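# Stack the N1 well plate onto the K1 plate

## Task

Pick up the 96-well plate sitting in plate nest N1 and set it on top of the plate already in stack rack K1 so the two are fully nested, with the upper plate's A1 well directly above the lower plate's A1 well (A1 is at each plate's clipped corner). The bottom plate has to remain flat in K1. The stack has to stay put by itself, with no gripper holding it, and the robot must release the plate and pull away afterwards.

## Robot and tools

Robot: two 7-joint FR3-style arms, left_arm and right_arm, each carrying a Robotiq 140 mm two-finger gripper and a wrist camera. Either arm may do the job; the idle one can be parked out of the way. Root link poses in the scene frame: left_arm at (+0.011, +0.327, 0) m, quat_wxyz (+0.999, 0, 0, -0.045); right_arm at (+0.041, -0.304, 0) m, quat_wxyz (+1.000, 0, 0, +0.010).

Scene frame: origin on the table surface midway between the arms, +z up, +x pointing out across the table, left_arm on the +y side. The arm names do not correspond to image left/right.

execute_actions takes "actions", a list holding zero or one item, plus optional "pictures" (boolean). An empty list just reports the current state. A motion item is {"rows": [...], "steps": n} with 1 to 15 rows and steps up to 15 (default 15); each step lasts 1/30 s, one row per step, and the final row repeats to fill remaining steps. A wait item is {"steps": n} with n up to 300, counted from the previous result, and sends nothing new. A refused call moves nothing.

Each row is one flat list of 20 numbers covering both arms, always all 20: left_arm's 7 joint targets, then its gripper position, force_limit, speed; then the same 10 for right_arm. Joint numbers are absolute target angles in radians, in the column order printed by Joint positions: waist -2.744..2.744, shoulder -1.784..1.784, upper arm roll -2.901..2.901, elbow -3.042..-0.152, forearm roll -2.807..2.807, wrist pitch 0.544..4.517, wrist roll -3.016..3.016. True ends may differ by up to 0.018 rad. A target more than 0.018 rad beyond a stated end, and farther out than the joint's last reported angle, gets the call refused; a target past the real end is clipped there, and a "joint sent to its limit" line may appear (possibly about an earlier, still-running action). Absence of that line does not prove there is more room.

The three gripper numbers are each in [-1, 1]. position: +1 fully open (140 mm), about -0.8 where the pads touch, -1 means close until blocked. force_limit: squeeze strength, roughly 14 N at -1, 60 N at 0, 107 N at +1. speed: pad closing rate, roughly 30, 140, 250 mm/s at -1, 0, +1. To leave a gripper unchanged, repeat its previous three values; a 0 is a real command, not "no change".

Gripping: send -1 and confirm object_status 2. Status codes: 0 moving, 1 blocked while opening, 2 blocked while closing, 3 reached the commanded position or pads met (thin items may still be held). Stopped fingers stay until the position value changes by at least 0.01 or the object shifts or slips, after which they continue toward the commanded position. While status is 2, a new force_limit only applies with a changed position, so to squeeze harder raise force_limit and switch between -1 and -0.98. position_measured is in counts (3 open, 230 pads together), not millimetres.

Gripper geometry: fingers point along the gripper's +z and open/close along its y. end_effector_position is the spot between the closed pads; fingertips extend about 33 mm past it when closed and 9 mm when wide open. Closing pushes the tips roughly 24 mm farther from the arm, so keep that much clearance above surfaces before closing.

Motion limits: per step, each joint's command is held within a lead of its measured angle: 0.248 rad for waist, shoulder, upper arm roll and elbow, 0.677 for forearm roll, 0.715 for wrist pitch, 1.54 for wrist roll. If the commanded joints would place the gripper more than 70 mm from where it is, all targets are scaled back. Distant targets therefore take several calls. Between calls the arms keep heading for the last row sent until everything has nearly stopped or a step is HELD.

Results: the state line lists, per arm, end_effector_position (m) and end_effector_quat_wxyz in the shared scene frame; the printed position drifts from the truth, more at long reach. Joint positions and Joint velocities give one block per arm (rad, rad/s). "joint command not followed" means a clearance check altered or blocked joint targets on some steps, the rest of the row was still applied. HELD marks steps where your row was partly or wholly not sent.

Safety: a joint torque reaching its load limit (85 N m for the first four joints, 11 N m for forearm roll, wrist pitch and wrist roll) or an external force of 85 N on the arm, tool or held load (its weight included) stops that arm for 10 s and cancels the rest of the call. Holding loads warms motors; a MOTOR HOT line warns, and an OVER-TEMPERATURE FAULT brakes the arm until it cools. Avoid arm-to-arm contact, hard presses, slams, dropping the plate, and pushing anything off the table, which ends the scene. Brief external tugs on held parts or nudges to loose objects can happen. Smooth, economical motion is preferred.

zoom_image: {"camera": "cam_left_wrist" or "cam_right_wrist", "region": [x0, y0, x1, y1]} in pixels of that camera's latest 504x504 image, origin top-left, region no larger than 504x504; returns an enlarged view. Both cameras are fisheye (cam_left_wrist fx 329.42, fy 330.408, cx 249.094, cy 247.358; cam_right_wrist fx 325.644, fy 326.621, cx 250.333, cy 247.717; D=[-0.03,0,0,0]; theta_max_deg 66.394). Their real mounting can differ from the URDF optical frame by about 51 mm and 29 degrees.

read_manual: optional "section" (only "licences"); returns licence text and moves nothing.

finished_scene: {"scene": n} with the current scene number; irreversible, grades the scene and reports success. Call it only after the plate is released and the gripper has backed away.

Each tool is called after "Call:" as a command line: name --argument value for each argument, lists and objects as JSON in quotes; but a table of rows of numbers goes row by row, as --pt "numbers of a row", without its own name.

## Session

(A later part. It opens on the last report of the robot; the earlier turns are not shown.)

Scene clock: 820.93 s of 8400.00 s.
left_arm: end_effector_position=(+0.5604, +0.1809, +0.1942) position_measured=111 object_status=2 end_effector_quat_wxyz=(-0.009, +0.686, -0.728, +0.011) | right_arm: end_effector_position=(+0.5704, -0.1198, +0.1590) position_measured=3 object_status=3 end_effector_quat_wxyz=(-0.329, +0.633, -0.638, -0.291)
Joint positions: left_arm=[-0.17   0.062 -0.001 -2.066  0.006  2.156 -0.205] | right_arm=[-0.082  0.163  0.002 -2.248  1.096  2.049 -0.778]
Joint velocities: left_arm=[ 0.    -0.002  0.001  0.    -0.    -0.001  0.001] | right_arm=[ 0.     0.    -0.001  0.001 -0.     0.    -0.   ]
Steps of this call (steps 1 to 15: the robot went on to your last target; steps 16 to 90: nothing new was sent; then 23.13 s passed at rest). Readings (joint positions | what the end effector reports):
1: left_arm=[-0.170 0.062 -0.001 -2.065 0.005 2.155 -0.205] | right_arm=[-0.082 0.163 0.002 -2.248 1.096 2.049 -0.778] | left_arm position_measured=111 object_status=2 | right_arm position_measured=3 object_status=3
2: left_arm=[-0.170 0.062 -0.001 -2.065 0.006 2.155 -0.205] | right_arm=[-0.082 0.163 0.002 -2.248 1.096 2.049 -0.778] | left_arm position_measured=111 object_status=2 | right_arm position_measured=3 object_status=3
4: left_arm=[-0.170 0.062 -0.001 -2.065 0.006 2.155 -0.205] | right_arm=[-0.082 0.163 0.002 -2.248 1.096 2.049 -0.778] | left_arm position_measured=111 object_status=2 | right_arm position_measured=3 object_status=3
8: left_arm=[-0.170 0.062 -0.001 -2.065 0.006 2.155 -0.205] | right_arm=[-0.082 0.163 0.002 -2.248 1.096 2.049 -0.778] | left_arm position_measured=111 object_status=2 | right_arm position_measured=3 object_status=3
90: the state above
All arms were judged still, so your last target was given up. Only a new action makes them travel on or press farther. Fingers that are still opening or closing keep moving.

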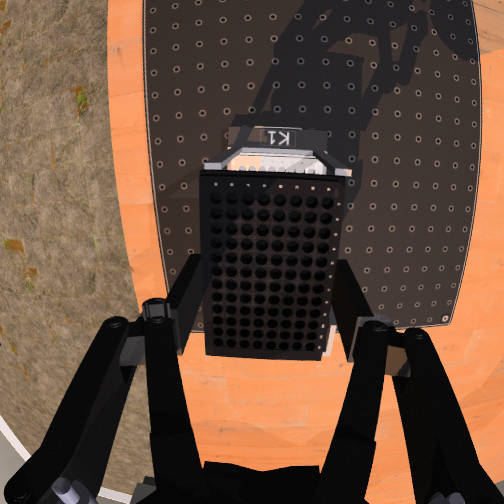

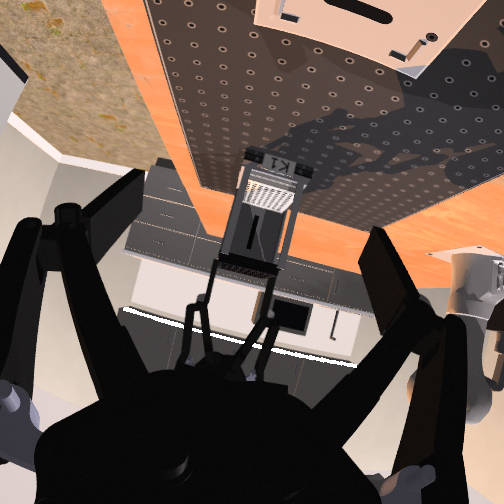

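Call:
execute_actions --actions '[{"rows":[[-0.1681,0.068,0,-2.069,0.008,2.156,-0.205,-1,0,-0.6,-0.08,0.163,0,-2.25,1.1,2.05,-0.783,1,0,0],[-0.1681,0.065,0,-2.066,0.008,2.152,-0.205,-1,0,-0.6,-0.08,0.163,0,-2.25,1.1,2.05,-0.783,1,0,0],[-0.1681,0.062,0,-2.063,0.008,2.148,-0.205,-1,0,-0.6,-0.08,0.163,0,-2.25,1.1,2.05,-0.783,1,0,0],[-0.1681,0.060,0,-2.061,0.008,2.144,-0.205,-1,0,-0.6,-0.08,0.163,0,-2.25,1.1,2.05,-0.783,1,0,0],[-0.1681,0.0585,0,-2.059,0.008,2.140,-0.205,-1,0,-0.6,-0.08,0.163,0,-2.25,1.1,2.05,-0.783,1,0,0],[-0.1681,0.0575,0,-2.057,0.008,2.136,-0.205,-1,0,-0.6,-0.08,0.163,0,-2.25,1.1,2.05,-0.783,1,0,0],[-0.1681,0.0568,0,-2.0555,0.008,2.132,-0.205,-1,0,-0.6,-0.08,0.163,0,-2.25,1.1,2.05,-0.783,1,0,0],[-0.1681,0.0563,0,-2.054,0.008,2.129,-0.205,-1,0,-0.6,-0.08,0.163,0,-2.25,1.1,2.05,-0.783,1,0,0],[-0.1681,0.0561,0,-2.053,0.008,2.127,-0.205,-1,0,-0.6,-0.08,0.163,0,-2.25,1.1,2.05,-0.783,1,0,0],[-0.1681,0.0561,0,-2.0525,0.008,2.125,-0.205,-1,0,-0.6,-0.08,0.163,0,-2.25,1.1,2.05,-0.783,1,0,0]],"steps":15}]' --pictures false

Call:
execute_actions --actions '[{"steps":15}]'

Call:
zoom_image --camera "cam_left_wrist" --region '[185, 290, 345, 380]'

Call:
zoom_image --camera "cam_left_wrist" --region '[185, 120, 365, 220]'

Call:
zoom_image --camera "cam_right_wrist" --region '[200, 225, 300, 300]'

Scene clock: 844.53 s of 8400.00 s.
left_arm: end_effector_position=(+0.5586, +0.1816, +0.1997) position_measured=111 object_status=2 end_effector_quat_wxyz=(-0.007, +0.686, -0.728, +0.007) | right_arm: end_effector_position=(+0.5704, -0.1198, +0.1590) position_measured=3 object_status=3 end_effector_quat_wxyz=(-0.329, +0.633, -0.638, -0.291)
Joint positions: left_arm=[-0.17   0.058 -0.001 -2.055  0.006  2.132 -0.205] | right_arm=[-0.082  0.163  0.002 -2.248  1.096  2.049 -0.778]
Joint velocities: left_arm=[-0.001 -0.001 -0.001  0.002  0.    -0.027 -0.001] | right_arm=[ 0.    -0.001 -0.001 -0.001  0.    -0.     0.001]
Steps of this call (steps 1 to 90: nothing new was sent; then 20.10 s passed at rest; steps 91 to 105: all 15 steps of this action). Readings (joint positions | what the end effector reports):
91: left_arm=[-0.170 0.062 -0.001 -2.066 0.006 2.156 -0.205] | right_arm=[-0.082 0.163 0.002 -2.248 1.096 2.049 -0.778] | left_arm position_measured=111 object_status=2 | right_arm position_measured=3 object_status=3
92: left_arm=[-0.170 0.062 -0.001 -2.065 0.006 2.155 -0.205] | right_arm=[-0.082 0.163 0.002 -2.248 1.096 2.049 -0.778] | left_arm position_measured=111 object_status=2 | right_arm position_measured=3 object_status=3
94: left_arm=[-0.170 0.060 -0.001 -2.064 0.006 2.153 -0.205] | right_arm=[-0.082 0.163 0.002 -2.248 1.096 2.049 -0.778] | left_arm position_measured=111 object_status=2 | right_arm position_measured=3 object_status=3
98: left_arm=[-0.170 0.059 -0.001 -2.059 0.006 2.144 -0.205] | right_arm=[-0.082 0.163 0.002 -2.248 1.096 2.049 -0.778] | left_arm position_measured=111 object_status=2 | right_arm position_measured=3 object_status=3
105: the state above

Scene clock: 845.03 s of 8400.00 s.
left_arm: end_effector_position=(+0.5573, +0.1819, +0.1994) position_measured=111 object_status=2 end_effector_quat_wxyz=(-0.006, +0.686, -0.728, +0.005) | right_arm: end_effector_position=(+0.5704, -0.1198, +0.1590) position_measured=3 object_status=3 end_effector_quat_wxyz=(-0.329, +0.633, -0.638, -0.291)
Joint positions: left_arm=[-0.17   0.058 -0.001 -2.055  0.006  2.128 -0.205] | right_arm=[-0.082  0.163  0.002 -2.248  1.096  2.049 -0.778]
Joint velocities: left_arm=[ 0.    -0.    -0.002 -0.001 -0.002 -0.001 -0.   ] | right_arm=[ 0.002  0.     0.001  0.    -0.001 -0.    -0.   ]
Steps of this call (steps 1 to 15: the robot went on to your last target). Readings (joint positions | what the end effector reports):
1: left_arm=[-0.170 0.058 -0.001 -2.055 0.006 2.132 -0.205] | right_arm=[-0.082 0.163 0.002 -2.248 1.096 2.049 -0.778] | left_arm position_measured=111 object_status=2 | right_arm position_measured=3 object_status=3
2: left_arm=[-0.170 0.058 -0.001 -2.055 0.006 2.131 -0.205] | right_arm=[-0.082 0.163 0.002 -2.248 1.096 2.049 -0.778] | left_arm position_measured=111 object_status=2 | right_arm position_measured=3 object_status=3
4: left_arm=[-0.170 0.058 -0.001 -2.055 0.006 2.130 -0.205] | right_arm=[-0.082 0.163 0.002 -2.248 1.096 2.049 -0.778] | left_arm position_measured=111 object_status=2 | right_arm position_measured=3 object_status=3
8: left_arm=[-0.170 0.058 -0.001 -2.055 0.006 2.129 -0.205] | right_arm=[-0.082 0.163 0.002 -2.248 1.096 2.049 -0.778] | left_arm position_measured=111 object_status=2 | right_arm position_measured=3 object_status=3
15: the state above
All arms were judged still, so your last target was given up. Only a new action makes them travel on or press farther. Fingers that are still opening or closing keep moving.

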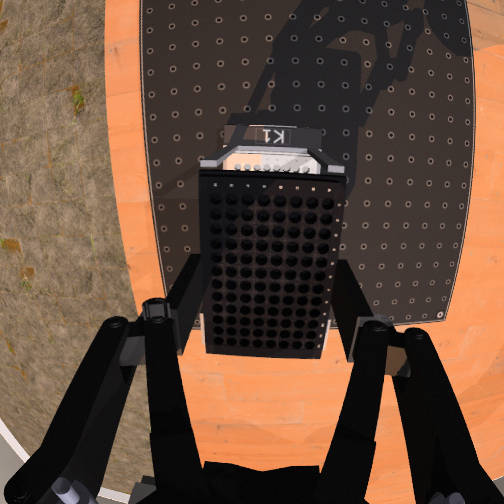

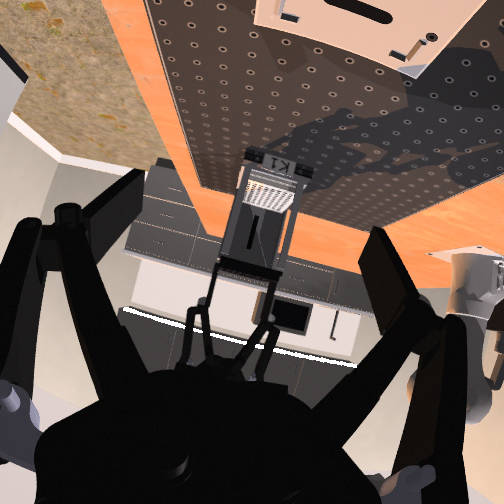

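Region (185, 290, 345, 380) of cam_left_wrist's 504x504 image, scaled by 3.150, with more detail than that image has; it fills the top 284 rows of this view, and the rest is white.

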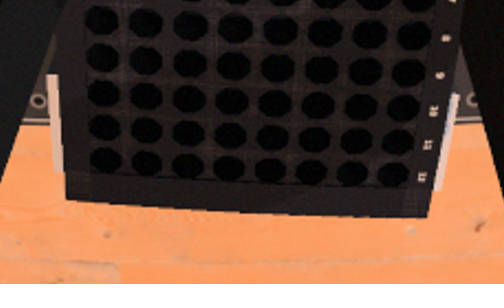

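Region (185, 120, 365, 220) of cam_left_wrist's 504x504 image, scaled by 2.800, with more detail than that image has.

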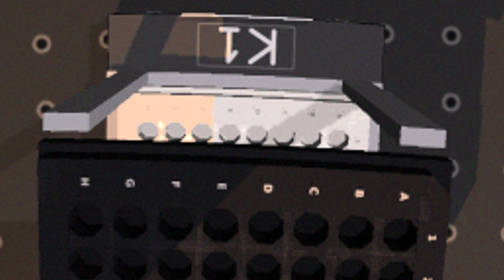

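Region (200, 225, 300, 300) of cam_right_wrist's 504x504 image, scaled by 5.040, with more detail than that image has; it fills the top 378 rows of this view, and the rest is white.

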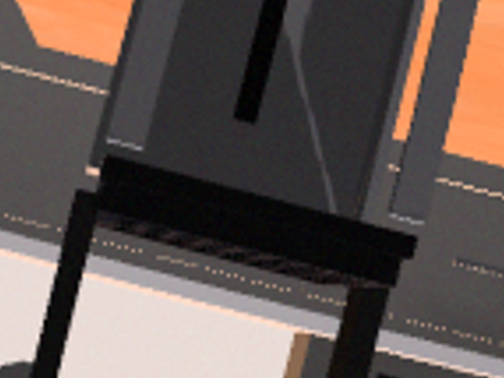

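Call:
execute_actions --actions '[{"rows":[[-0.1681,0.0580,0,-2.0545,0.008,2.129,-0.205,-1,0,-0.6,-0.08,0.163,0,-2.25,1.1,2.05,-0.783,1,0,0],[-0.1681,0.0590,0,-2.0555,0.008,2.1315,-0.205,-1,0,-0.6,-0.08,0.163,0,-2.25,1.1,2.05,-0.783,1,0,0],[-0.1681,0.0594,0,-2.0560,0.008,2.1325,-0.205,-1,0,-0.6,-0.08,0.163,0,-2.25,1.1,2.05,-0.783,1,0,0],[-0.1681,0.0598,0,-2.0565,0.008,2.1335,-0.205,-1,0,-0.6,-0.08,0.163,0,-2.25,1.1,2.05,-0.783,1,0,0],[-0.1681,0.0602,0,-2.0571,0.008,2.1345,-0.205,-1,0,-0.6,-0.08,0.163,0,-2.25,1.1,2.05,-0.783,1,0,0],[-0.1681,0.0606,0,-2.0576,0.008,2.1355,-0.205,-1,0,-0.6,-0.08,0.163,0,-2.25,1.1,2.05,-0.783,1,0,0],[-0.1681,0.0610,0,-2.0581,0.008,2.1365,-0.205,-1,0,-0.6,-0.08,0.163,0,-2.25,1.1,2.05,-0.783,1,0,0],[-0.1681,0.0614,0,-2.0587,0.008,2.1375,-0.205,-1,0,-0.6,-0.08,0.163,0,-2.25,1.1,2.05,-0.783,1,0,0],[-0.1681,0.0618,0,-2.0592,0.008,2.1384,-0.205,-1,0,-0.6,-0.08,0.163,0,-2.25,1.1,2.05,-0.783,1,0,0],[-0.1681,0.0621,0,-2.0597,0.008,2.1384,-0.205,-1,0,-0.6,-0.08,0.163,0,-2.25,1.1,2.05,-0.783,1,0,0]],"steps":15}]' --pictures false

Call:
execute_actions --actions '[{"steps":12}]'

Call:
zoom_image --camera "cam_left_wrist" --region '[185, 290, 345, 380]'

Call:
zoom_image --camera "cam_left_wrist" --region '[185, 120, 365, 220]'

Scene clock: 869.03 s of 8400.00 s.
left_arm: end_effector_position=(+0.5574, +0.1819, +0.1966) position_measured=111 object_status=2 end_effector_quat_wxyz=(-0.006, +0.686, -0.728, +0.005) | right_arm: end_effector_position=(+0.5704, -0.1198, +0.1590) position_measured=3 object_status=3 end_effector_quat_wxyz=(-0.329, +0.633, -0.638, -0.291)
Joint positions: left_arm=[-0.17   0.061 -0.001 -2.058  0.006  2.134 -0.205] | right_arm=[-0.082  0.163  0.002 -2.248  1.096  2.049 -0.778]
Joint velocities: left_arm=[ 0.001  0.001 -0.001 -0.001  0.     0.004  0.001] | right_arm=[-0.    -0.002  0.    -0.     0.001  0.001  0.001]
Steps of this call (steps 1 to 90: nothing new was sent; then 20.50 s passed at rest; steps 91 to 105: all 15 steps of this action). Readings (joint positions | what the end effector reports):
91: left_arm=[-0.170 0.058 -0.001 -2.055 0.006 2.128 -0.205] | right_arm=[-0.082 0.163 0.002 -2.248 1.096 2.049 -0.778] | left_arm position_measured=111 object_status=2 | right_arm position_measured=3 object_status=3
92: left_arm=[-0.170 0.058 -0.001 -2.055 0.006 2.128 -0.205] | right_arm=[-0.082 0.163 0.002 -2.248 1.096 2.049 -0.778] | left_arm position_measured=111 object_status=2 | right_arm position_measured=3 object_status=3
94: left_arm=[-0.170 0.058 -0.001 -2.055 0.006 2.128 -0.205] | right_arm=[-0.082 0.163 0.002 -2.248 1.096 2.049 -0.778] | left_arm position_measured=111 object_status=2 | right_arm position_measured=3 object_status=3
98: left_arm=[-0.170 0.059 -0.001 -2.056 0.006 2.131 -0.205] | right_arm=[-0.082 0.163 0.002 -2.248 1.096 2.049 -0.778] | left_arm position_measured=111 object_status=2 | right_arm position_measured=3 object_status=3
105: the state above

Scene clock: 869.43 s of 8400.00 s.
left_arm: end_effector_position=(+0.5576, +0.1818, +0.1966) position_measured=111 object_status=2 end_effector_quat_wxyz=(-0.006, +0.686, -0.728, +0.005) | right_arm: end_effector_position=(+0.5704, -0.1198, +0.1590) position_measured=3 object_status=3 end_effector_quat_wxyz=(-0.329, +0.633, -0.638, -0.291)
Joint positions: left_arm=[-0.17   0.061 -0.001 -2.058  0.006  2.134 -0.205] | right_arm=[-0.082  0.163  0.002 -2.248  1.096  2.049 -0.778]
Joint velocities: left_arm=[ 0.001 -0.001  0.001 -0.    -0.001  0.001 -0.   ] | right_arm=[-0.001 -0.    -0.     0.    -0.     0.    -0.001]
Steps of this call (steps 1 to 12: the robot went on to your last target). Readings (joint positions | what the end effector reports):
1: left_arm=[-0.170 0.061 -0.001 -2.058 0.006 2.134 -0.205] | right_arm=[-0.082 0.163 0.002 -2.248 1.096 2.049 -0.778] | left_arm position_measured=111 object_status=2 | right_arm position_measured=3 object_status=3
2: left_arm=[-0.170 0.061 -0.001 -2.058 0.006 2.134 -0.205] | right_arm=[-0.082 0.163 0.002 -2.248 1.096 2.049 -0.778] | left_arm position_measured=111 object_status=2 | right_arm position_measured=3 object_status=3
4: left_arm=[-0.170 0.061 -0.001 -2.058 0.006 2.134 -0.205] | right_arm=[-0.082 0.163 0.002 -2.248 1.096 2.049 -0.778] | left_arm position_measured=111 object_status=2 | right_arm position_measured=3 object_status=3
8: left_arm=[-0.170 0.061 -0.001 -2.058 0.006 2.134 -0.205] | right_arm=[-0.082 0.163 0.002 -2.248 1.096 2.049 -0.778] | left_arm position_measured=111 object_status=2 | right_arm position_measured=3 object_status=3
12: the state above

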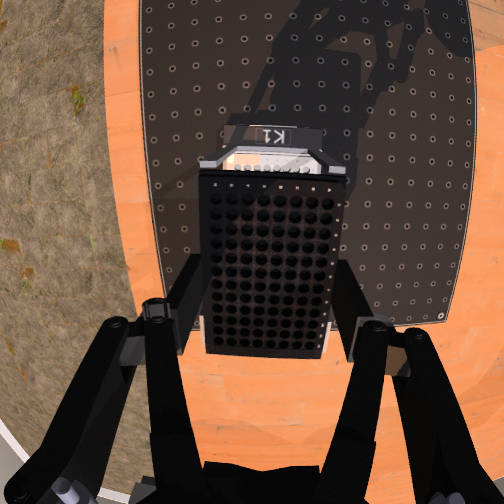

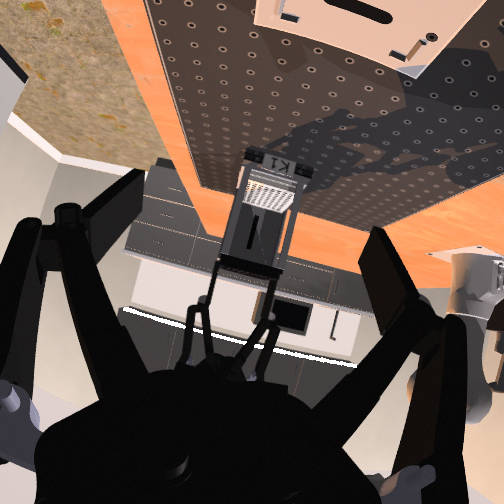

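Region (185, 290, 345, 380) of cam_left_wrist's 504x504 image, scaled by 3.150, with more detail than that image has; it fills the top 284 rows of this view, and the rest is white.

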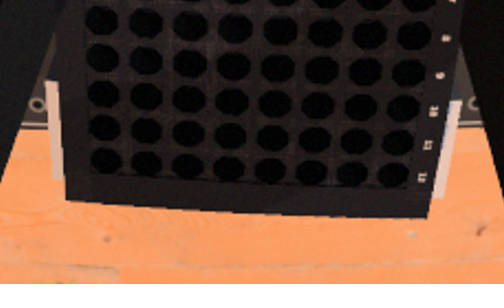

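Region (185, 120, 365, 220) of cam_left_wrist's 504x504 image, scaled by 2.800, with more detail than that image has.

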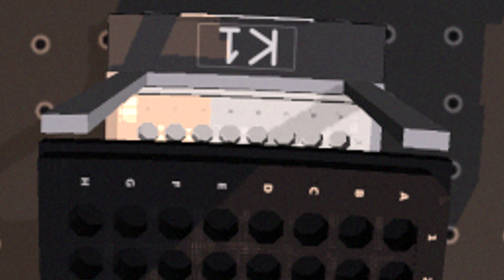

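Call:
execute_actions --actions '[{"rows":[[-0.1681,0.0624,0,-2.0601,0.008,2.1398,-0.205,-1,0,-0.6,-0.08,0.163,0,-2.25,1.1,2.05,-0.783,1,0,0],[-0.1681,0.0627,0,-2.0605,0.008,2.1408,-0.205,-1,0,-0.6,-0.08,0.163,0,-2.25,1.1,2.05,-0.783,1,0,0],[-0.1681,0.0631,0,-2.0610,0.008,2.1417,-0.205,-1,0,-0.6,-0.08,0.163,0,-2.25,1.1,2.05,-0.783,1,0,0],[-0.1681,0.0634,0,-2.0615,0.008,2.1425,-0.205,-1,0,-0.6,-0.08,0.163,0,-2.25,1.1,2.05,-0.783,1,0,0],[-0.1681,0.0638,0,-2.0620,0.008,2.1433,-0.205,-1,0,-0.6,-0.08,0.163,0,-2.25,1.1,2.05,-0.783,1,0,0],[-0.1681,0.0641,0,-2.0625,0.008,2.1442,-0.205,-1,0,-0.6,-0.08,0.163,0,-2.25,1.1,2.05,-0.783,1,0,0],[-0.1681,0.0645,0,-2.0630,0.008,2.1450,-0.205,-1,0,-0.6,-0.08,0.163,0,-2.25,1.1,2.05,-0.783,1,0,0],[-0.1681,0.0648,0,-2.0635,0.008,2.1458,-0.205,-1,0,-0.6,-0.08,0.163,0,-2.25,1.1,2.05,-0.783,1,0,0],[-0.1681,0.0652,0,-2.0640,0.008,2.1467,-0.205,-1,0,-0.6,-0.08,0.163,0,-2.25,1.1,2.05,-0.783,1,0,0],[-0.1681,0.0655,0,-2.0645,0.008,2.1475,-0.205,-1,0,-0.6,-0.08,0.163,0,-2.25,1.1,2.05,-0.783,1,0,0],[-0.1681,0.0659,0,-2.0650,0.008,2.1483,-0.205,-1,0,-0.6,-0.08,0.163,0,-2.25,1.1,2.05,-0.783,1,0,0],[-0.1681,0.0662,0,-2.0654,0.008,2.1483,-0.205,-1,0,-0.6,-0.08,0.163,0,-2.25,1.1,2.05,-0.783,1,0,0]],"steps":15}]' --pictures false

Call:
execute_actions --actions '[{"steps":10}]'

Call:
zoom_image --camera "cam_left_wrist" --region '[185, 290, 345, 380]'

Call:
zoom_image --camera "cam_left_wrist" --region '[185, 120, 365, 220]'

Scene clock: 887.33 s of 8400.00 s.
left_arm: end_effector_position=(+0.5579, +0.1817, +0.1934) position_measured=111 object_status=2 end_effector_quat_wxyz=(-0.006, +0.686, -0.728, +0.006) | right_arm: end_effector_position=(+0.5704, -0.1198, +0.1590) position_measured=3 object_status=3 end_effector_quat_wxyz=(-0.329, +0.633, -0.638, -0.291)
Joint positions: left_arm=[-0.17   0.064 -0.001 -2.063  0.006  2.144 -0.205] | right_arm=[-0.082  0.163  0.002 -2.248  1.096  2.049 -0.778]
Joint velocities: left_arm=[-0.001  0.005 -0.    -0.005 -0.     0.009  0.   ] | right_arm=[-0.     0.001  0.     0.    -0.001 -0.     0.001]
Steps of this call (steps 1 to 15: the robot went on to your last target; steps 16 to 90: nothing new was sent; then 14.40 s passed at rest; steps 91 to 105: all 15 steps of this action). Readings (joint positions | what the end effector reports):
91: left_arm=[-0.170 0.061 -0.001 -2.058 0.006 2.135 -0.205] | right_arm=[-0.082 0.163 0.002 -2.248 1.096 2.049 -0.778] | left_arm position_measured=111 object_status=2 | right_arm position_measured=3 object_status=3
92: left_arm=[-0.170 0.061 -0.001 -2.058 0.006 2.135 -0.205] | right_arm=[-0.082 0.163 0.002 -2.248 1.096 2.049 -0.778] | left_arm position_measured=111 object_status=2 | right_arm position_measured=3 object_status=3
94: left_arm=[-0.170 0.061 -0.001 -2.058 0.006 2.136 -0.205] | right_arm=[-0.082 0.163 0.002 -2.248 1.096 2.049 -0.778] | left_arm position_measured=111 object_status=2 | right_arm position_measured=3 object_status=3
98: left_arm=[-0.170 0.062 -0.001 -2.060 0.006 2.139 -0.205] | right_arm=[-0.082 0.163 0.002 -2.248 1.096 2.049 -0.778] | left_arm position_measured=111 object_status=2 | right_arm position_measured=3 object_status=3
105: the state above

Scene clock: 887.67 s of 8400.00 s.
left_arm: end_effector_position=(+0.5580, +0.1817, +0.1931) position_measured=111 object_status=2 end_effector_quat_wxyz=(-0.007, +0.686, -0.728, +0.006) | right_arm: end_effector_position=(+0.5704, -0.1198, +0.1590) position_measured=3 object_status=3 end_effector_quat_wxyz=(-0.329, +0.633, -0.638, -0.291)
Joint positions: left_arm=[-0.17   0.065 -0.001 -2.063  0.006  2.145 -0.205] | right_arm=[-0.082  0.163  0.002 -2.248  1.096  2.049 -0.778]
Joint velocities: left_arm=[-0.001  0.     0.001  0.001  0.     0.001 -0.002] | right_arm=[ 0.001  0.     0.001 -0.     0.    -0.     0.   ]
Steps of this call (steps 1 to 10: the robot went on to your last target). Readings (joint positions | what the end effector reports):
1: left_arm=[-0.170 0.064 -0.001 -2.063 0.006 2.144 -0.205] | right_arm=[-0.082 0.163 0.002 -2.248 1.096 2.049 -0.778] | left_arm position_measured=111 object_status=2 | right_arm position_measured=3 object_status=3
2: left_arm=[-0.170 0.064 -0.001 -2.063 0.006 2.145 -0.205] | right_arm=[-0.082 0.163 0.002 -2.248 1.096 2.049 -0.778] | left_arm position_measured=111 object_status=2 | right_arm position_measured=3 object_status=3
4: left_arm=[-0.170 0.065 -0.001 -2.063 0.006 2.145 -0.205] | right_arm=[-0.082 0.163 0.002 -2.248 1.096 2.049 -0.778] | left_arm position_measured=111 object_status=2 | right_arm position_measured=3 object_status=3
8: left_arm=[-0.170 0.065 -0.001 -2.063 0.006 2.145 -0.205] | right_arm=[-0.082 0.163 0.002 -2.248 1.096 2.049 -0.778] | left_arm position_measured=111 object_status=2 | right_arm position_measured=3 object_status=3
10: the state above

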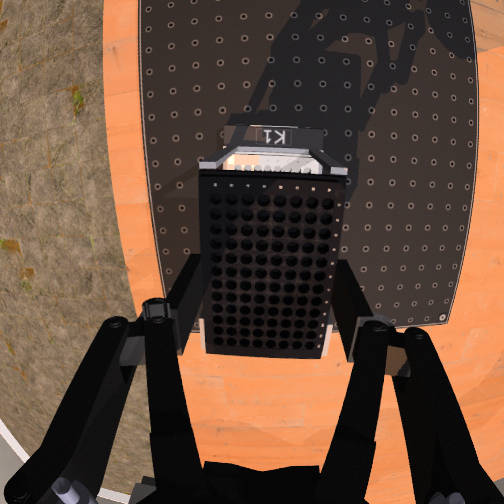

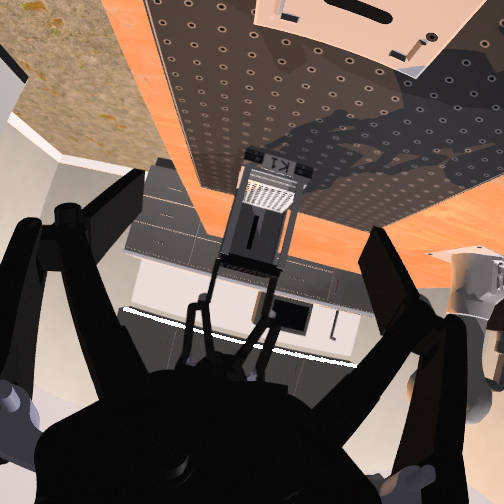

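Region (185, 290, 345, 380) of cam_left_wrist's 504x504 image, scaled by 3.150, with more detail than that image has; it fills the top 284 rows of this view, and the rest is white.

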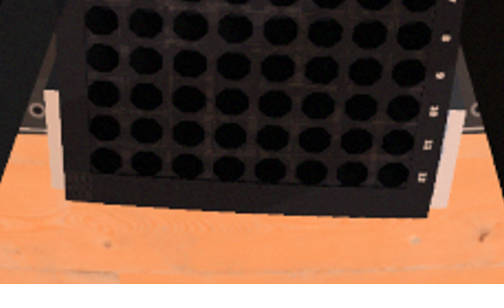

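Region (185, 120, 365, 220) of cam_left_wrist's 504x504 image, scaled by 2.800, with more detail than that image has.

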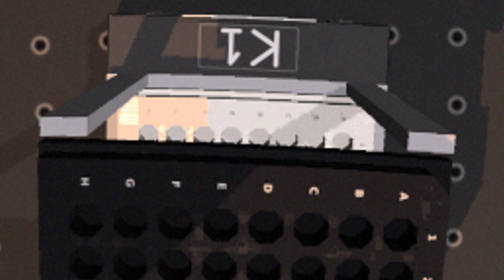

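Call:
execute_actions --actions '[{"rows":[[-0.1681,0.0666,0,-2.0659,0.008,2.1490,-0.205,-1,0,-0.6,-0.08,0.163,0,-2.25,1.1,2.05,-0.783,1,0,0],[-0.1681,0.0671,0,-2.0666,0.008,2.1506,-0.205,-1,0,-0.6,-0.08,0.163,0,-2.25,1.1,2.05,-0.783,1,0,0],[-0.1681,0.0678,0,-2.0675,0.008,2.1525,-0.205,-1,0,-0.6,-0.08,0.163,0,-2.25,1.1,2.05,-0.783,1,0,0],[-0.1681,0.0686,0,-2.0686,0.008,2.1547,-0.205,-1,0,-0.6,-0.08,0.163,0,-2.25,1.1,2.05,-0.783,1,0,0],[-0.1681,0.0695,0,-2.0698,0.008,2.1571,-0.205,-1,0,-0.6,-0.08,0.163,0,-2.25,1.1,2.05,-0.783,1,0,0],[-0.1681,0.0705,0,-2.0711,0.008,2.1597,-0.205,-1,0,-0.6,-0.08,0.163,0,-2.25,1.1,2.05,-0.783,1,0,0],[-0.1681,0.0716,0,-2.0725,0.008,2.1623,-0.205,-1,0,-0.6,-0.08,0.163,0,-2.25,1.1,2.05,-0.783,1,0,0],[-0.1681,0.0727,0,-2.0739,0.008,2.1649,-0.205,-1,0,-0.6,-0.08,0.163,0,-2.25,1.1,2.05,-0.783,1,0,0],[-0.1681,0.0738,0,-2.0753,0.008,2.1674,-0.205,-1,0,-0.6,-0.08,0.163,0,-2.25,1.1,2.05,-0.783,1,0,0],[-0.1681,0.0749,0,-2.0766,0.008,2.1698,-0.205,-1,0,-0.6,-0.08,0.163,0,-2.25,1.1,2.05,-0.783,1,0,0],[-0.1681,0.0760,0,-2.0779,0.008,2.1722,-0.205,-1,0,-0.6,-0.08,0.163,0,-2.25,1.1,2.05,-0.783,1,0,0],[-0.1681,0.0771,0,-2.0792,0.008,2.1744,-0.205,-1,0,-0.6,-0.08,0.163,0,-2.25,1.1,2.05,-0.783,1,0,0],[-0.1681,0.0782,0,-2.0805,0.008,2.1762,-0.205,-1,0,-0.6,-0.08,0.163,0,-2.25,1.1,2.05,-0.783,1,0,0],[-0.1681,0.0791,0,-2.0815,0.008,2.1775,-0.205,-1,0,-0.6,-0.08,0.163,0,-2.25,1.1,2.05,-0.783,1,0,0],[-0.1681,0.0798,0,-2.0823,0.008,2.1779,-0.205,-1,0,-0.6,-0.08,0.163,0,-2.25,1.1,2.05,-0.783,1,0,0]],"steps":15}]' --pictures false

Call:
execute_actions --actions '[{"steps":10}]'

Call:
zoom_image --camera "cam_left_wrist" --region '[185, 290, 345, 380]'

Call:
zoom_image --camera "cam_left_wrist" --region '[185, 120, 365, 220]'

Scene clock: 938.23 s of 8400.00 s.
left_arm: end_effector_position=(+0.5574, +0.1818, +0.1827) position_measured=111 object_status=2 end_effector_quat_wxyz=(-0.006, +0.686, -0.728, +0.005) | right_arm: end_effector_position=(+0.5704, -0.1198, +0.1590) position_measured=3 object_status=3 end_effector_quat_wxyz=(-0.329, +0.633, -0.638, -0.291)
Joint positions: left_arm=[-0.17   0.076 -0.001 -2.077  0.006  2.168 -0.205] | right_arm=[-0.082  0.163  0.002 -2.248  1.096  2.049 -0.778]
Joint velocities: left_arm=[ 0.001  0.031 -0.001 -0.033  0.     0.049  0.002] | right_arm=[-0.     0.     0.002  0.     0.001 -0.001 -0.001]
Steps of this call (steps 1 to 15: the robot went on to your last target; steps 16 to 90: nothing new was sent; then 47.07 s passed at rest; steps 91 to 105: all 15 steps of this action). Readings (joint positions | what the end effector reports):
91: left_arm=[-0.170 0.065 -0.001 -2.063 0.006 2.146 -0.205] | right_arm=[-0.082 0.163 0.002 -2.248 1.096 2.049 -0.778] | left_arm position_measured=111 object_status=2 | right_arm position_measured=3 object_status=3
92: left_arm=[-0.170 0.065 -0.001 -2.064 0.006 2.146 -0.205] | right_arm=[-0.082 0.163 0.002 -2.248 1.096 2.049 -0.778] | left_arm position_measured=111 object_status=2 | right_arm position_measured=3 object_status=3
94: left_arm=[-0.170 0.065 -0.001 -2.064 0.006 2.147 -0.205] | right_arm=[-0.082 0.163 0.002 -2.248 1.096 2.049 -0.778] | left_arm position_measured=111 object_status=2 | right_arm position_measured=3 object_status=3
98: left_arm=[-0.170 0.068 -0.001 -2.068 0.006 2.154 -0.205] | right_arm=[-0.082 0.163 0.002 -2.248 1.096 2.049 -0.778] | left_arm position_measured=111 object_status=2 | right_arm position_measured=3 object_status=3
105: the state above

Scene clock: 938.57 s of 8400.00 s.
left_arm: end_effector_position=(+0.5574, +0.1818, +0.1802) position_measured=111 object_status=2 end_effector_quat_wxyz=(-0.006, +0.686, -0.728, +0.005) | right_arm: end_effector_position=(+0.5704, -0.1198, +0.1590) position_measured=3 object_status=3 end_effector_quat_wxyz=(-0.329, +0.633, -0.638, -0.291)
Joint positions: left_arm=[-0.17   0.078 -0.001 -2.08   0.006  2.174 -0.205] | right_arm=[-0.082  0.163  0.002 -2.248  1.096  2.049 -0.778]
Joint velocities: left_arm=[-0.001  0.001  0.    -0.001 -0.001  0.004  0.001] | right_arm=[ 0.002 -0.001  0.001  0.001  0.    -0.    -0.001]
Steps of this call (steps 1 to 10: the robot went on to your last target). Readings (joint positions | what the end effector reports):
1: left_arm=[-0.170 0.077 -0.001 -2.078 0.006 2.170 -0.205] | right_arm=[-0.082 0.163 0.002 -2.248 1.096 2.049 -0.778] | left_arm position_measured=111 object_status=2 | right_arm position_measured=3 object_status=3
2: left_arm=[-0.170 0.077 -0.001 -2.079 0.006 2.171 -0.205] | right_arm=[-0.082 0.163 0.002 -2.248 1.096 2.049 -0.778] | left_arm position_measured=111 object_status=2 | right_arm position_measured=3 object_status=3
4: left_arm=[-0.170 0.078 -0.001 -2.079 0.006 2.172 -0.205] | right_arm=[-0.082 0.163 0.002 -2.248 1.096 2.049 -0.778] | left_arm position_measured=111 object_status=2 | right_arm position_measured=3 object_status=3
8: left_arm=[-0.170 0.078 -0.001 -2.080 0.006 2.174 -0.205] | right_arm=[-0.082 0.163 0.002 -2.248 1.096 2.049 -0.778] | left_arm position_measured=111 object_status=2 | right_arm position_measured=3 object_status=3
10: the state above

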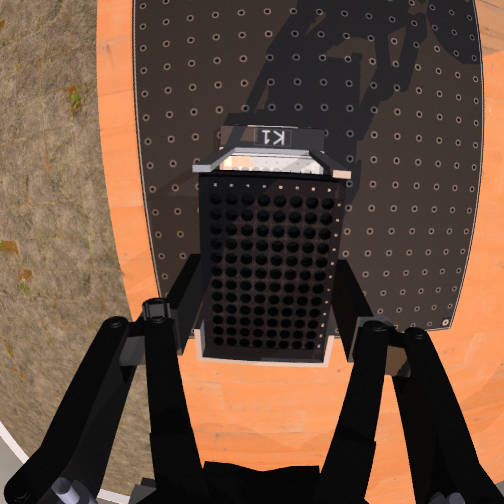

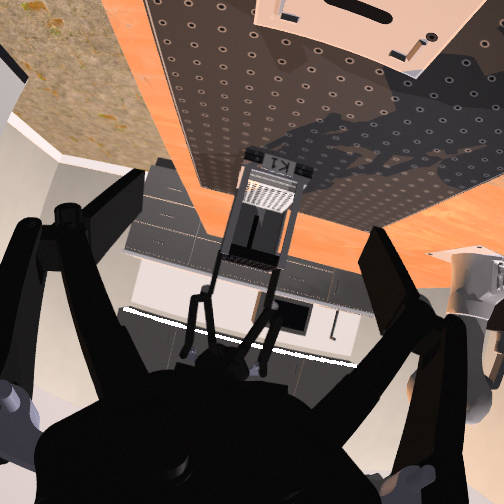

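Region (185, 290, 345, 380) of cam_left_wrist's 504x504 image, scaled by 3.150, with more detail than that image has; it fills the top 284 rows of this view, and the rest is white.

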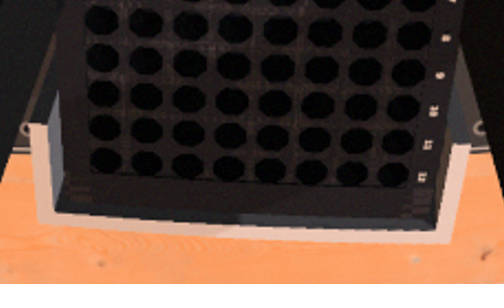

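Region (185, 120, 365, 220) of cam_left_wrist's 504x504 image, scaled by 2.800, with more detail than that image has.

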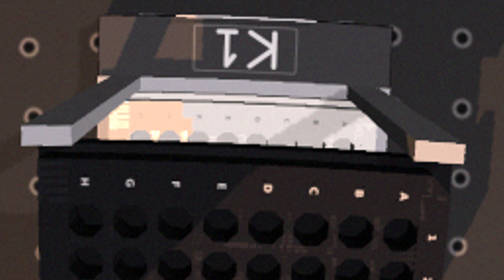

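Call:
execute_actions --actions '[{"rows":[[-0.1681,0.0805,0,-2.0828,0.008,2.1821,-0.205,-1,0,-0.6,-0.08,0.163,0,-2.25,1.1,2.05,-0.783,1,0,0],[-0.1681,0.0818,0,-2.0839,0.008,2.1865,-0.205,-1,0,-0.6,-0.08,0.163,0,-2.25,1.1,2.05,-0.783,1,0,0],[-0.1681,0.0837,0,-2.0855,0.008,2.1917,-0.205,-1,0,-0.6,-0.08,0.163,0,-2.25,1.1,2.05,-0.783,1,0,0],[-0.1681,0.0863,0,-2.0877,0.008,2.1967,-0.205,-1,0,-0.6,-0.08,0.163,0,-2.25,1.1,2.05,-0.783,1,0,0],[-0.1681,0.0889,0,-2.0899,0.008,2.2016,-0.205,-1,0,-0.6,-0.08,0.163,0,-2.25,1.1,2.05,-0.783,1,0,0],[-0.1681,0.0915,0,-2.0920,0.008,2.2064,-0.205,-1,0,-0.6,-0.08,0.163,0,-2.25,1.1,2.05,-0.783,1,0,0],[-0.1681,0.0941,0,-2.0942,0.008,2.2111,-0.205,-1,0,-0.6,-0.08,0.163,0,-2.25,1.1,2.05,-0.783,1,0,0],[-0.1681,0.0966,0,-2.0965,0.008,2.2159,-0.205,-1,0,-0.6,-0.08,0.163,0,-2.25,1.1,2.05,-0.783,1,0,0],[-0.1681,0.0991,0,-2.0987,0.008,2.2206,-0.205,-1,0,-0.6,-0.08,0.163,0,-2.25,1.1,2.05,-0.783,1,0,0],[-0.1681,0.1017,0,-2.1009,0.008,2.2254,-0.205,-1,0,-0.6,-0.08,0.163,0,-2.25,1.1,2.05,-0.783,1,0,0],[-0.1681,0.1043,0,-2.1030,0.008,2.2301,-0.205,-1,0,-0.6,-0.08,0.163,0,-2.25,1.1,2.05,-0.783,1,0,0],[-0.1681,0.1069,0,-2.1051,0.008,2.2348,-0.205,-1,0,-0.6,-0.08,0.163,0,-2.25,1.1,2.05,-0.783,1,0,0],[-0.1681,0.1096,0,-2.1072,0.008,2.2396,-0.205,-1,0,-0.6,-0.08,0.163,0,-2.25,1.1,2.05,-0.783,1,0,0],[-0.1681,0.1122,0,-2.1093,0.008,2.2443,-0.205,-1,0,-0.6,-0.08,0.163,0,-2.25,1.1,2.05,-0.783,1,0,0],[-0.1681,0.1149,0,-2.1113,0.008,2.2491,-0.205,-1,0,-0.6,-0.08,0.163,0,-2.25,1.1,2.05,-0.783,1,0,0]],"steps":15}]' --pictures false

Call:
execute_actions --actions '[{"rows":[[-0.1681,0.1176,0,-2.1133,0.008,2.2538,-0.205,-1,0,-0.6,-0.08,0.163,0,-2.25,1.1,2.05,-0.783,1,0,0],[-0.1681,0.1204,0,-2.1153,0.008,2.2585,-0.205,-1,0,-0.6,-0.08,0.163,0,-2.25,1.1,2.05,-0.783,1,0,0],[-0.1681,0.1231,0,-2.1172,0.008,2.2632,-0.205,-1,0,-0.6,-0.08,0.163,0,-2.25,1.1,2.05,-0.783,1,0,0],[-0.1681,0.1259,0,-2.1191,0.008,2.2679,-0.205,-1,0,-0.6,-0.08,0.163,0,-2.25,1.1,2.05,-0.783,1,0,0],[-0.1681,0.1288,0,-2.1210,0.008,2.2726,-0.205,-1,0,-0.6,-0.08,0.163,0,-2.25,1.1,2.05,-0.783,1,0,0],[-0.1681,0.1316,0,-2.1229,0.008,2.2773,-0.205,-1,0,-0.6,-0.08,0.163,0,-2.25,1.1,2.05,-0.783,1,0,0],[-0.1681,0.1345,0,-2.1247,0.008,2.2820,-0.205,-1,0,-0.6,-0.08,0.163,0,-2.25,1.1,2.05,-0.783,1,0,0],[-0.1681,0.1374,0,-2.1265,0.008,2.2865,-0.205,-1,0,-0.6,-0.08,0.163,0,-2.25,1.1,2.05,-0.783,1,0,0],[-0.1681,0.1403,0,-2.1283,0.008,2.2905,-0.205,-1,0,-0.6,-0.08,0.163,0,-2.25,1.1,2.05,-0.783,1,0,0],[-0.1681,0.1429,0,-2.1299,0.008,2.2936,-0.205,-1,0,-0.6,-0.08,0.163,0,-2.25,1.1,2.05,-0.783,1,0,0],[-0.1681,0.1450,0,-2.1311,0.008,2.2957,-0.205,-1,0,-0.6,-0.08,0.163,0,-2.25,1.1,2.05,-0.783,1,0,0],[-0.1681,0.1465,0,-2.1319,0.008,2.2968,-0.205,-1,0,-0.6,-0.08,0.163,0,-2.25,1.1,2.05,-0.783,1,0,0],[-0.1681,0.1474,0,-2.1324,0.008,2.2971,-0.205,-1,0,-0.6,-0.08,0.163,0,-2.25,1.1,2.05,-0.783,1,0,0],[-0.1681,0.1477,0,-2.1326,0.008,2.2971,-0.205,-1,0,-0.6,-0.08,0.163,0,-2.25,1.1,2.05,-0.783,1,0,0]],"steps":15}]' --pictures false

Call:
execute_actions --actions '[{"steps":10}]'

Call:
zoom_image --camera "cam_left_wrist" --region '[165, 120, 385, 240]'

Call:
zoom_image --camera "cam_right_wrist" --region '[210, 145, 330, 265]'

Scene clock: 1018.60 s of 8400.00 s.
left_arm: end_effector_position=(+0.5575, +0.1817, +0.1576) position_measured=111 object_status=2 end_effector_quat_wxyz=(-0.005, +0.686, -0.728, +0.005) | right_arm: end_effector_position=(+0.5704, -0.1198, +0.1590) position_measured=3 object_status=3 end_effector_quat_wxyz=(-0.329, +0.633, -0.638, -0.291)
Joint positions: left_arm=[-0.169  0.107 -0.001 -2.104  0.006  2.225 -0.205] | right_arm=[-0.082  0.163  0.002 -2.248  1.096  2.049 -0.778]
Joint velocities: left_arm=[ 0.     0.078  0.    -0.06  -0.     0.131  0.002] | right_arm=[-0.     0.001 -0.001  0.     0.    -0.001 -0.001]
Steps of this call (steps 1 to 15: the robot went on to your last target; steps 16 to 90: nothing new was sent; then 76.53 s passed at rest; steps 91 to 105: all 15 steps of this action). Readings (joint positions | what the end effector reports):
91: left_arm=[-0.170 0.079 -0.001 -2.081 0.006 2.175 -0.205] | right_arm=[-0.082 0.163 0.002 -2.248 1.096 2.049 -0.778] | left_arm position_measured=111 object_status=2 | right_arm position_measured=3 object_status=3
92: left_arm=[-0.170 0.079 -0.001 -2.081 0.006 2.177 -0.205] | right_arm=[-0.082 0.163 0.002 -2.248 1.096 2.049 -0.778] | left_arm position_measured=111 object_status=2 | right_arm position_measured=3 object_status=3
94: left_arm=[-0.170 0.080 -0.001 -2.082 0.006 2.181 -0.205] | right_arm=[-0.082 0.163 0.002 -2.248 1.096 2.049 -0.778] | left_arm position_measured=111 object_status=2 | right_arm position_measured=3 object_status=3
98: left_arm=[-0.170 0.089 -0.001 -2.089 0.006 2.194 -0.205] | right_arm=[-0.082 0.163 0.002 -2.248 1.096 2.049 -0.778] | left_arm position_measured=111 object_status=2 | right_arm position_measured=3 object_status=3
105: the state above

Scene clock: 1019.10 s of 8400.00 s.
left_arm: end_effector_position=(+0.5578, +0.1815, +0.1310) position_measured=111 object_status=2 end_effector_quat_wxyz=(-0.005, +0.686, -0.728, +0.004) | right_arm: end_effector_position=(+0.5704, -0.1198, +0.1590) position_measured=3 object_status=3 end_effector_quat_wxyz=(-0.329, +0.633, -0.638, -0.291)
Joint positions: left_arm=[-0.169  0.145 -0.001 -2.129  0.006  2.287 -0.205] | right_arm=[-0.082  0.163  0.002 -2.248  1.096  2.049 -0.778]
Joint velocities: left_arm=[ 0.     0.029 -0.001 -0.021  0.002  0.052  0.   ] | right_arm=[ 0.001 -0.     0.001 -0.    -0.001  0.    -0.   ]
Steps of this call (steps 1 to 15: all 15 steps of this action). Readings (joint positions | what the end effector reports):
1: left_arm=[-0.169 0.110 -0.001 -2.106 0.006 2.230 -0.205] | right_arm=[-0.082 0.163 0.002 -2.248 1.096 2.049 -0.778] | left_arm position_measured=111 object_status=2 | right_arm position_measured=3 object_status=3
2: left_arm=[-0.169 0.113 -0.001 -2.108 0.006 2.234 -0.205] | right_arm=[-0.082 0.163 0.002 -2.248 1.096 2.049 -0.778] | left_arm position_measured=111 object_status=2 | right_arm position_measured=3 object_status=3
4: left_arm=[-0.169 0.118 -0.001 -2.112 0.006 2.244 -0.205] | right_arm=[-0.082 0.163 0.002 -2.248 1.096 2.049 -0.778] | left_arm position_measured=111 object_status=2 | right_arm position_measured=3 object_status=3
8: left_arm=[-0.169 0.129 -0.001 -2.120 0.006 2.262 -0.205] | right_arm=[-0.082 0.163 0.002 -2.248 1.096 2.049 -0.778] | left_arm position_measured=111 object_status=2 | right_arm position_measured=3 object_status=3
15: the state above

Scene clock: 1019.43 s of 8400.00 s.
left_arm: end_effector_position=(+0.5583, +0.1813, +0.1297) position_measured=111 object_status=2 end_effector_quat_wxyz=(-0.006, +0.686, -0.728, +0.005) | right_arm: end_effector_position=(+0.5704, -0.1198, +0.1590) position_measured=3 object_status=3 end_effector_quat_wxyz=(-0.329, +0.633, -0.638, -0.291)
Joint positions: left_arm=[-0.169  0.147 -0.001 -2.131  0.006  2.293 -0.205] | right_arm=[-0.082  0.163  0.002 -2.248  1.096  2.049 -0.778]
Joint velocities: left_arm=[-0.     0.001 -0.002 -0.001  0.     0.005 -0.   ] | right_arm=[-0.001 -0.001 -0.001 -0.001  0.    -0.001  0.001]
Steps of this call (steps 1 to 10: the robot went on to your last target). Readings (joint positions | what the end effector reports):
1: left_arm=[-0.169 0.146 -0.001 -2.129 0.006 2.288 -0.205] | right_arm=[-0.082 0.163 0.002 -2.248 1.096 2.049 -0.778] | left_arm position_measured=111 object_status=2 | right_arm position_measured=3 object_status=3
2: left_arm=[-0.169 0.146 -0.001 -2.130 0.006 2.290 -0.205] | right_arm=[-0.082 0.163 0.002 -2.248 1.096 2.049 -0.778] | left_arm position_measured=111 object_status=2 | right_arm position_measured=3 object_status=3
4: left_arm=[-0.169 0.147 -0.001 -2.131 0.006 2.291 -0.205] | right_arm=[-0.082 0.163 0.002 -2.248 1.096 2.049 -0.778] | left_arm position_measured=111 object_status=2 | right_arm position_measured=3 object_status=3
8: left_arm=[-0.169 0.147 -0.001 -2.131 0.006 2.292 -0.205] | right_arm=[-0.082 0.163 0.002 -2.248 1.096 2.049 -0.778] | left_arm position_measured=111 object_status=2 | right_arm position_measured=3 object_status=3
10: the state above

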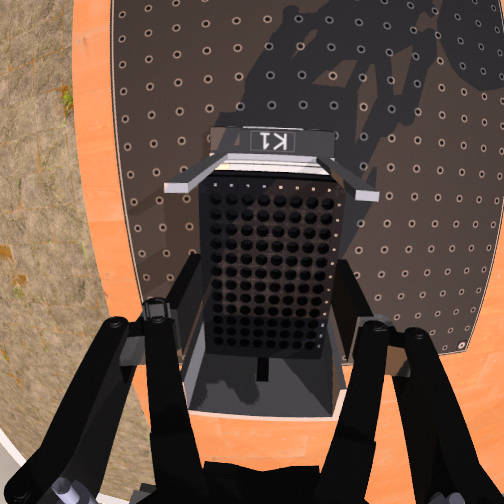

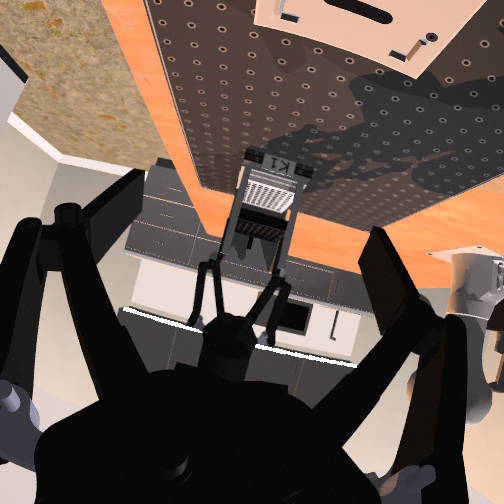

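Region (165, 120, 385, 240) of cam_left_wrist's 504x504 image, scaled by 2.291, with more detail than that image has; it fills the top 275 rows of this view, and the rest is white.

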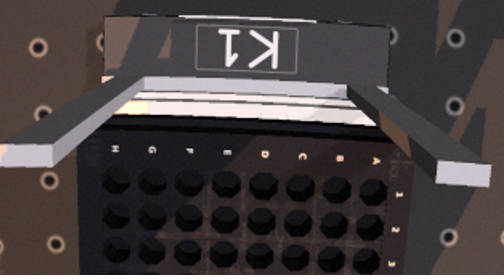

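Region (210, 145, 330, 265) of cam_right_wrist's 504x504 image, scaled by 4.200, with more detail than that image has.

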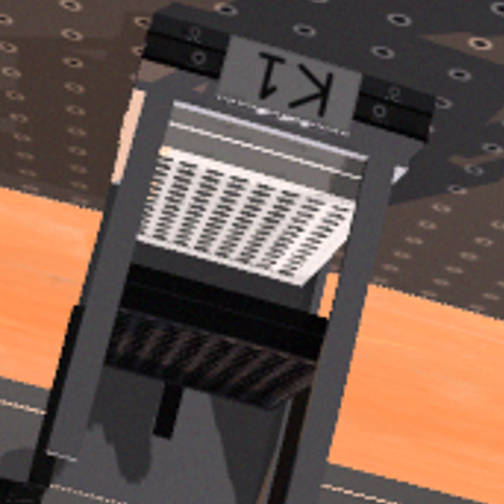

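Call:
execute_actions --actions '[{"rows":[[-0.1681,0.1485,0,-2.1330,0.008,2.3015,-0.205,-1,0,-0.6,-0.08,0.163,0,-2.25,1.1,2.05,-0.783,1,0,0],[-0.1681,0.1500,0,-2.1339,0.008,2.3065,-0.205,-1,0,-0.6,-0.08,0.163,0,-2.25,1.1,2.05,-0.783,1,0,0],[-0.1681,0.1522,0,-2.1351,0.008,2.3120,-0.205,-1,0,-0.6,-0.08,0.163,0,-2.25,1.1,2.05,-0.783,1,0,0],[-0.1681,0.1553,0,-2.1367,0.008,2.3175,-0.205,-1,0,-0.6,-0.08,0.163,0,-2.25,1.1,2.05,-0.783,1,0,0],[-0.1681,0.1584,0,-2.1383,0.008,2.3226,-0.205,-1,0,-0.6,-0.08,0.163,0,-2.25,1.1,2.05,-0.783,1,0,0],[-0.1681,0.1615,0,-2.1398,0.008,2.3272,-0.205,-1,0,-0.6,-0.08,0.163,0,-2.25,1.1,2.05,-0.783,1,0,0],[-0.1681,0.1646,0,-2.1414,0.008,2.3318,-0.205,-1,0,-0.6,-0.08,0.163,0,-2.25,1.1,2.05,-0.783,1,0,0],[-0.1681,0.1677,0,-2.1428,0.008,2.3365,-0.205,-1,0,-0.6,-0.08,0.163,0,-2.25,1.1,2.05,-0.783,1,0,0],[-0.1681,0.1709,0,-2.1443,0.008,2.3411,-0.205,-1,0,-0.6,-0.08,0.163,0,-2.25,1.1,2.05,-0.783,1,0,0],[-0.1681,0.1741,0,-2.1457,0.008,2.3457,-0.205,-1,0,-0.6,-0.08,0.163,0,-2.25,1.1,2.05,-0.783,1,0,0],[-0.1681,0.1774,0,-2.1471,0.008,2.3503,-0.205,-1,0,-0.6,-0.08,0.163,0,-2.25,1.1,2.05,-0.783,1,0,0],[-0.1681,0.1806,0,-2.1485,0.008,2.3550,-0.205,-1,0,-0.6,-0.08,0.163,0,-2.25,1.1,2.05,-0.783,1,0,0],[-0.1681,0.1839,0,-2.1498,0.008,2.3591,-0.205,-1,0,-0.6,-0.08,0.163,0,-2.25,1.1,2.05,-0.783,1,0,0],[-0.1681,0.1872,0,-2.1511,0.008,2.3624,-0.205,-1,0,-0.6,-0.08,0.163,0,-2.25,1.1,2.05,-0.783,1,0,0],[-0.1681,0.1902,0,-2.1522,0.008,2.3647,-0.205,-1,0,-0.6,-0.08,0.163,0,-2.25,1.1,2.05,-0.783,1,0,0]],"steps":15}]' --pictures false

Call:
execute_actions --actions '[{"rows":[[-0.1681,0.1926,0,-2.1531,0.008,2.3661,-0.205,-1,0,-0.6,-0.08,0.163,0,-2.25,1.1,2.05,-0.783,1,0,0],[-0.1681,0.1943,0,-2.1537,0.008,2.3665,-0.205,-1,0,-0.6,-0.08,0.163,0,-2.25,1.1,2.05,-0.783,1,0,0],[-0.1681,0.1953,0,-2.1540,0.008,2.3665,-0.205,-1,0,-0.6,-0.08,0.163,0,-2.25,1.1,2.05,-0.783,1,0,0],[-0.1681,0.1956,0,-2.1542,0.008,2.3665,-0.205,-1,0,-0.6,-0.08,0.163,0,-2.25,1.1,2.05,-0.783,1,0,0]],"steps":15}]'

Call:
zoom_image --camera "cam_left_wrist" --region '[165, 120, 385, 240]'

Call:
zoom_image --camera "cam_right_wrist" --region '[225, 145, 325, 235]'

Scene clock: 1075.37 s of 8400.00 s.
left_arm: end_effector_position=(+0.5581, +0.1813, +0.1072) position_measured=111 object_status=2 end_effector_quat_wxyz=(-0.005, +0.686, -0.728, +0.005) | right_arm: end_effector_position=(+0.5704, -0.1198, +0.1590) position_measured=3 object_status=3 end_effector_quat_wxyz=(-0.329, +0.633, -0.638, -0.291)
Joint positions: left_arm=[-0.169  0.182 -0.001 -2.148  0.006  2.343 -0.205] | right_arm=[-0.082  0.163  0.002 -2.248  1.096  2.049 -0.778]
Joint velocities: left_arm=[-0.002  0.099 -0.001 -0.037 -0.001  0.11   0.002] | right_arm=[-0.001 -0.     0.     0.001  0.001  0.001  0.   ]
Steps of this call (steps 1 to 15: the robot went on to your last target; steps 16 to 90: nothing new was sent; then 52.43 s passed at rest; steps 91 to 105: all 15 steps of this action). Readings (joint positions | what the end effector reports):
91: left_arm=[-0.169 0.147 -0.001 -2.131 0.006 2.294 -0.205] | right_arm=[-0.082 0.163 0.002 -2.248 1.096 2.049 -0.778] | left_arm position_measured=111 object_status=2 | right_arm position_measured=3 object_status=3
92: left_arm=[-0.169 0.147 -0.001 -2.131 0.006 2.295 -0.205] | right_arm=[-0.082 0.163 0.002 -2.248 1.096 2.049 -0.778] | left_arm position_measured=111 object_status=2 | right_arm position_measured=3 object_status=3
94: left_arm=[-0.169 0.149 -0.001 -2.133 0.006 2.299 -0.205] | right_arm=[-0.082 0.163 0.002 -2.248 1.096 2.049 -0.778] | left_arm position_measured=111 object_status=2 | right_arm position_measured=3 object_status=3
98: left_arm=[-0.169 0.159 -0.001 -2.138 0.006 2.313 -0.205] | right_arm=[-0.082 0.163 0.002 -2.248 1.096 2.049 -0.778] | left_arm position_measured=111 object_status=2 | right_arm position_measured=3 object_status=3
105: the state above

Scene clock: 1075.87 s of 8400.00 s.
left_arm: end_effector_position=(+0.5586, +0.1812, +0.0997) position_measured=111 object_status=2 end_effector_quat_wxyz=(-0.005, +0.686, -0.728, +0.005) | right_arm: end_effector_position=(+0.5704, -0.1198, +0.1590) position_measured=3 object_status=3 end_effector_quat_wxyz=(-0.329, +0.633, -0.638, -0.291)
Joint positions: left_arm=[-0.169  0.195 -0.001 -2.152  0.006  2.362 -0.205] | right_arm=[-0.082  0.163  0.002 -2.248  1.096  2.049 -0.778]
Joint velocities: left_arm=[-0.    -0.001 -0.    -0.001 -0.     0.003 -0.   ] | right_arm=[ 0.     0.    -0.001 -0.001 -0.001 -0.     0.001]
Steps of this call (steps 1 to 15: all 15 steps of this action). Readings (joint positions | what the end effector reports):
1: left_arm=[-0.169 0.185 -0.001 -2.149 0.006 2.347 -0.205] | right_arm=[-0.082 0.163 0.002 -2.248 1.096 2.049 -0.778] | left_arm position_measured=111 object_status=2 | right_arm position_measured=3 object_status=3
2: left_arm=[-0.169 0.188 -0.001 -2.149 0.006 2.350 -0.205] | right_arm=[-0.082 0.163 0.002 -2.248 1.096 2.049 -0.778] | left_arm position_measured=111 object_status=2 | right_arm position_measured=3 object_status=3
4: left_arm=[-0.169 0.192 -0.001 -2.151 0.006 2.355 -0.205] | right_arm=[-0.082 0.163 0.002 -2.248 1.096 2.049 -0.778] | left_arm position_measured=111 object_status=2 | right_arm position_measured=3 object_status=3
8: left_arm=[-0.169 0.195 -0.001 -2.152 0.006 2.360 -0.205] | right_arm=[-0.082 0.163 0.002 -2.248 1.096 2.049 -0.778] | left_arm position_measured=111 object_status=2 | right_arm position_measured=3 object_status=3
15: the state above

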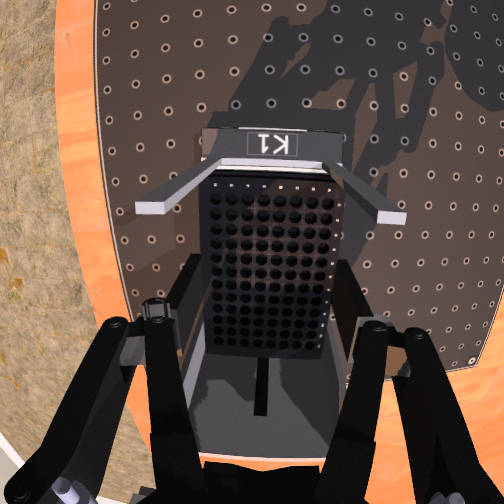

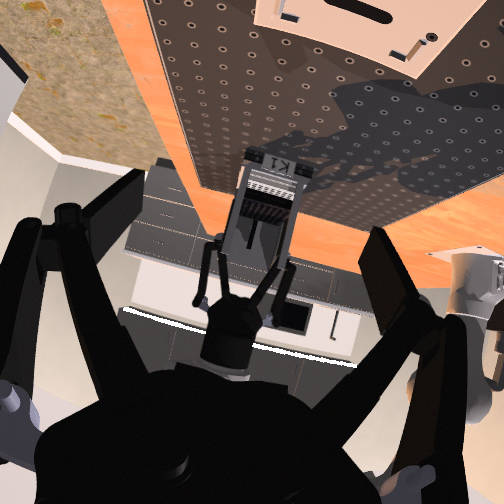

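Region (165, 120, 385, 240) of cam_left_wrist's 504x504 image, scaled by 2.291, with more detail than that image has; it fills the top 275 rows of this view, and the rest is white.

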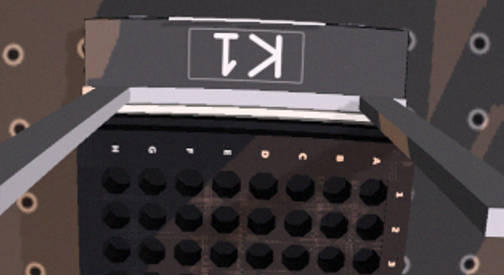

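Region (225, 145, 325, 235) of cam_right_wrist's 504x504 image, scaled by 5.040, with more detail than that image has; it fills the top 454 rows of this view, and the rest is white.

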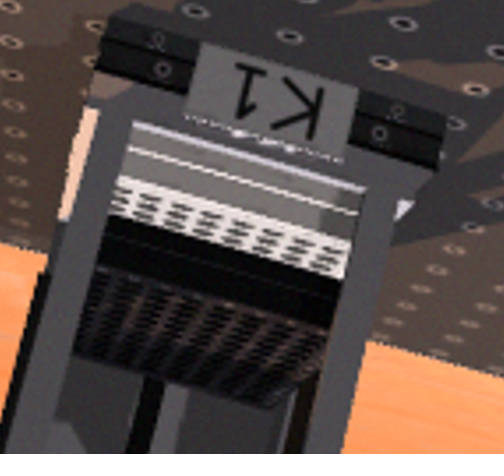

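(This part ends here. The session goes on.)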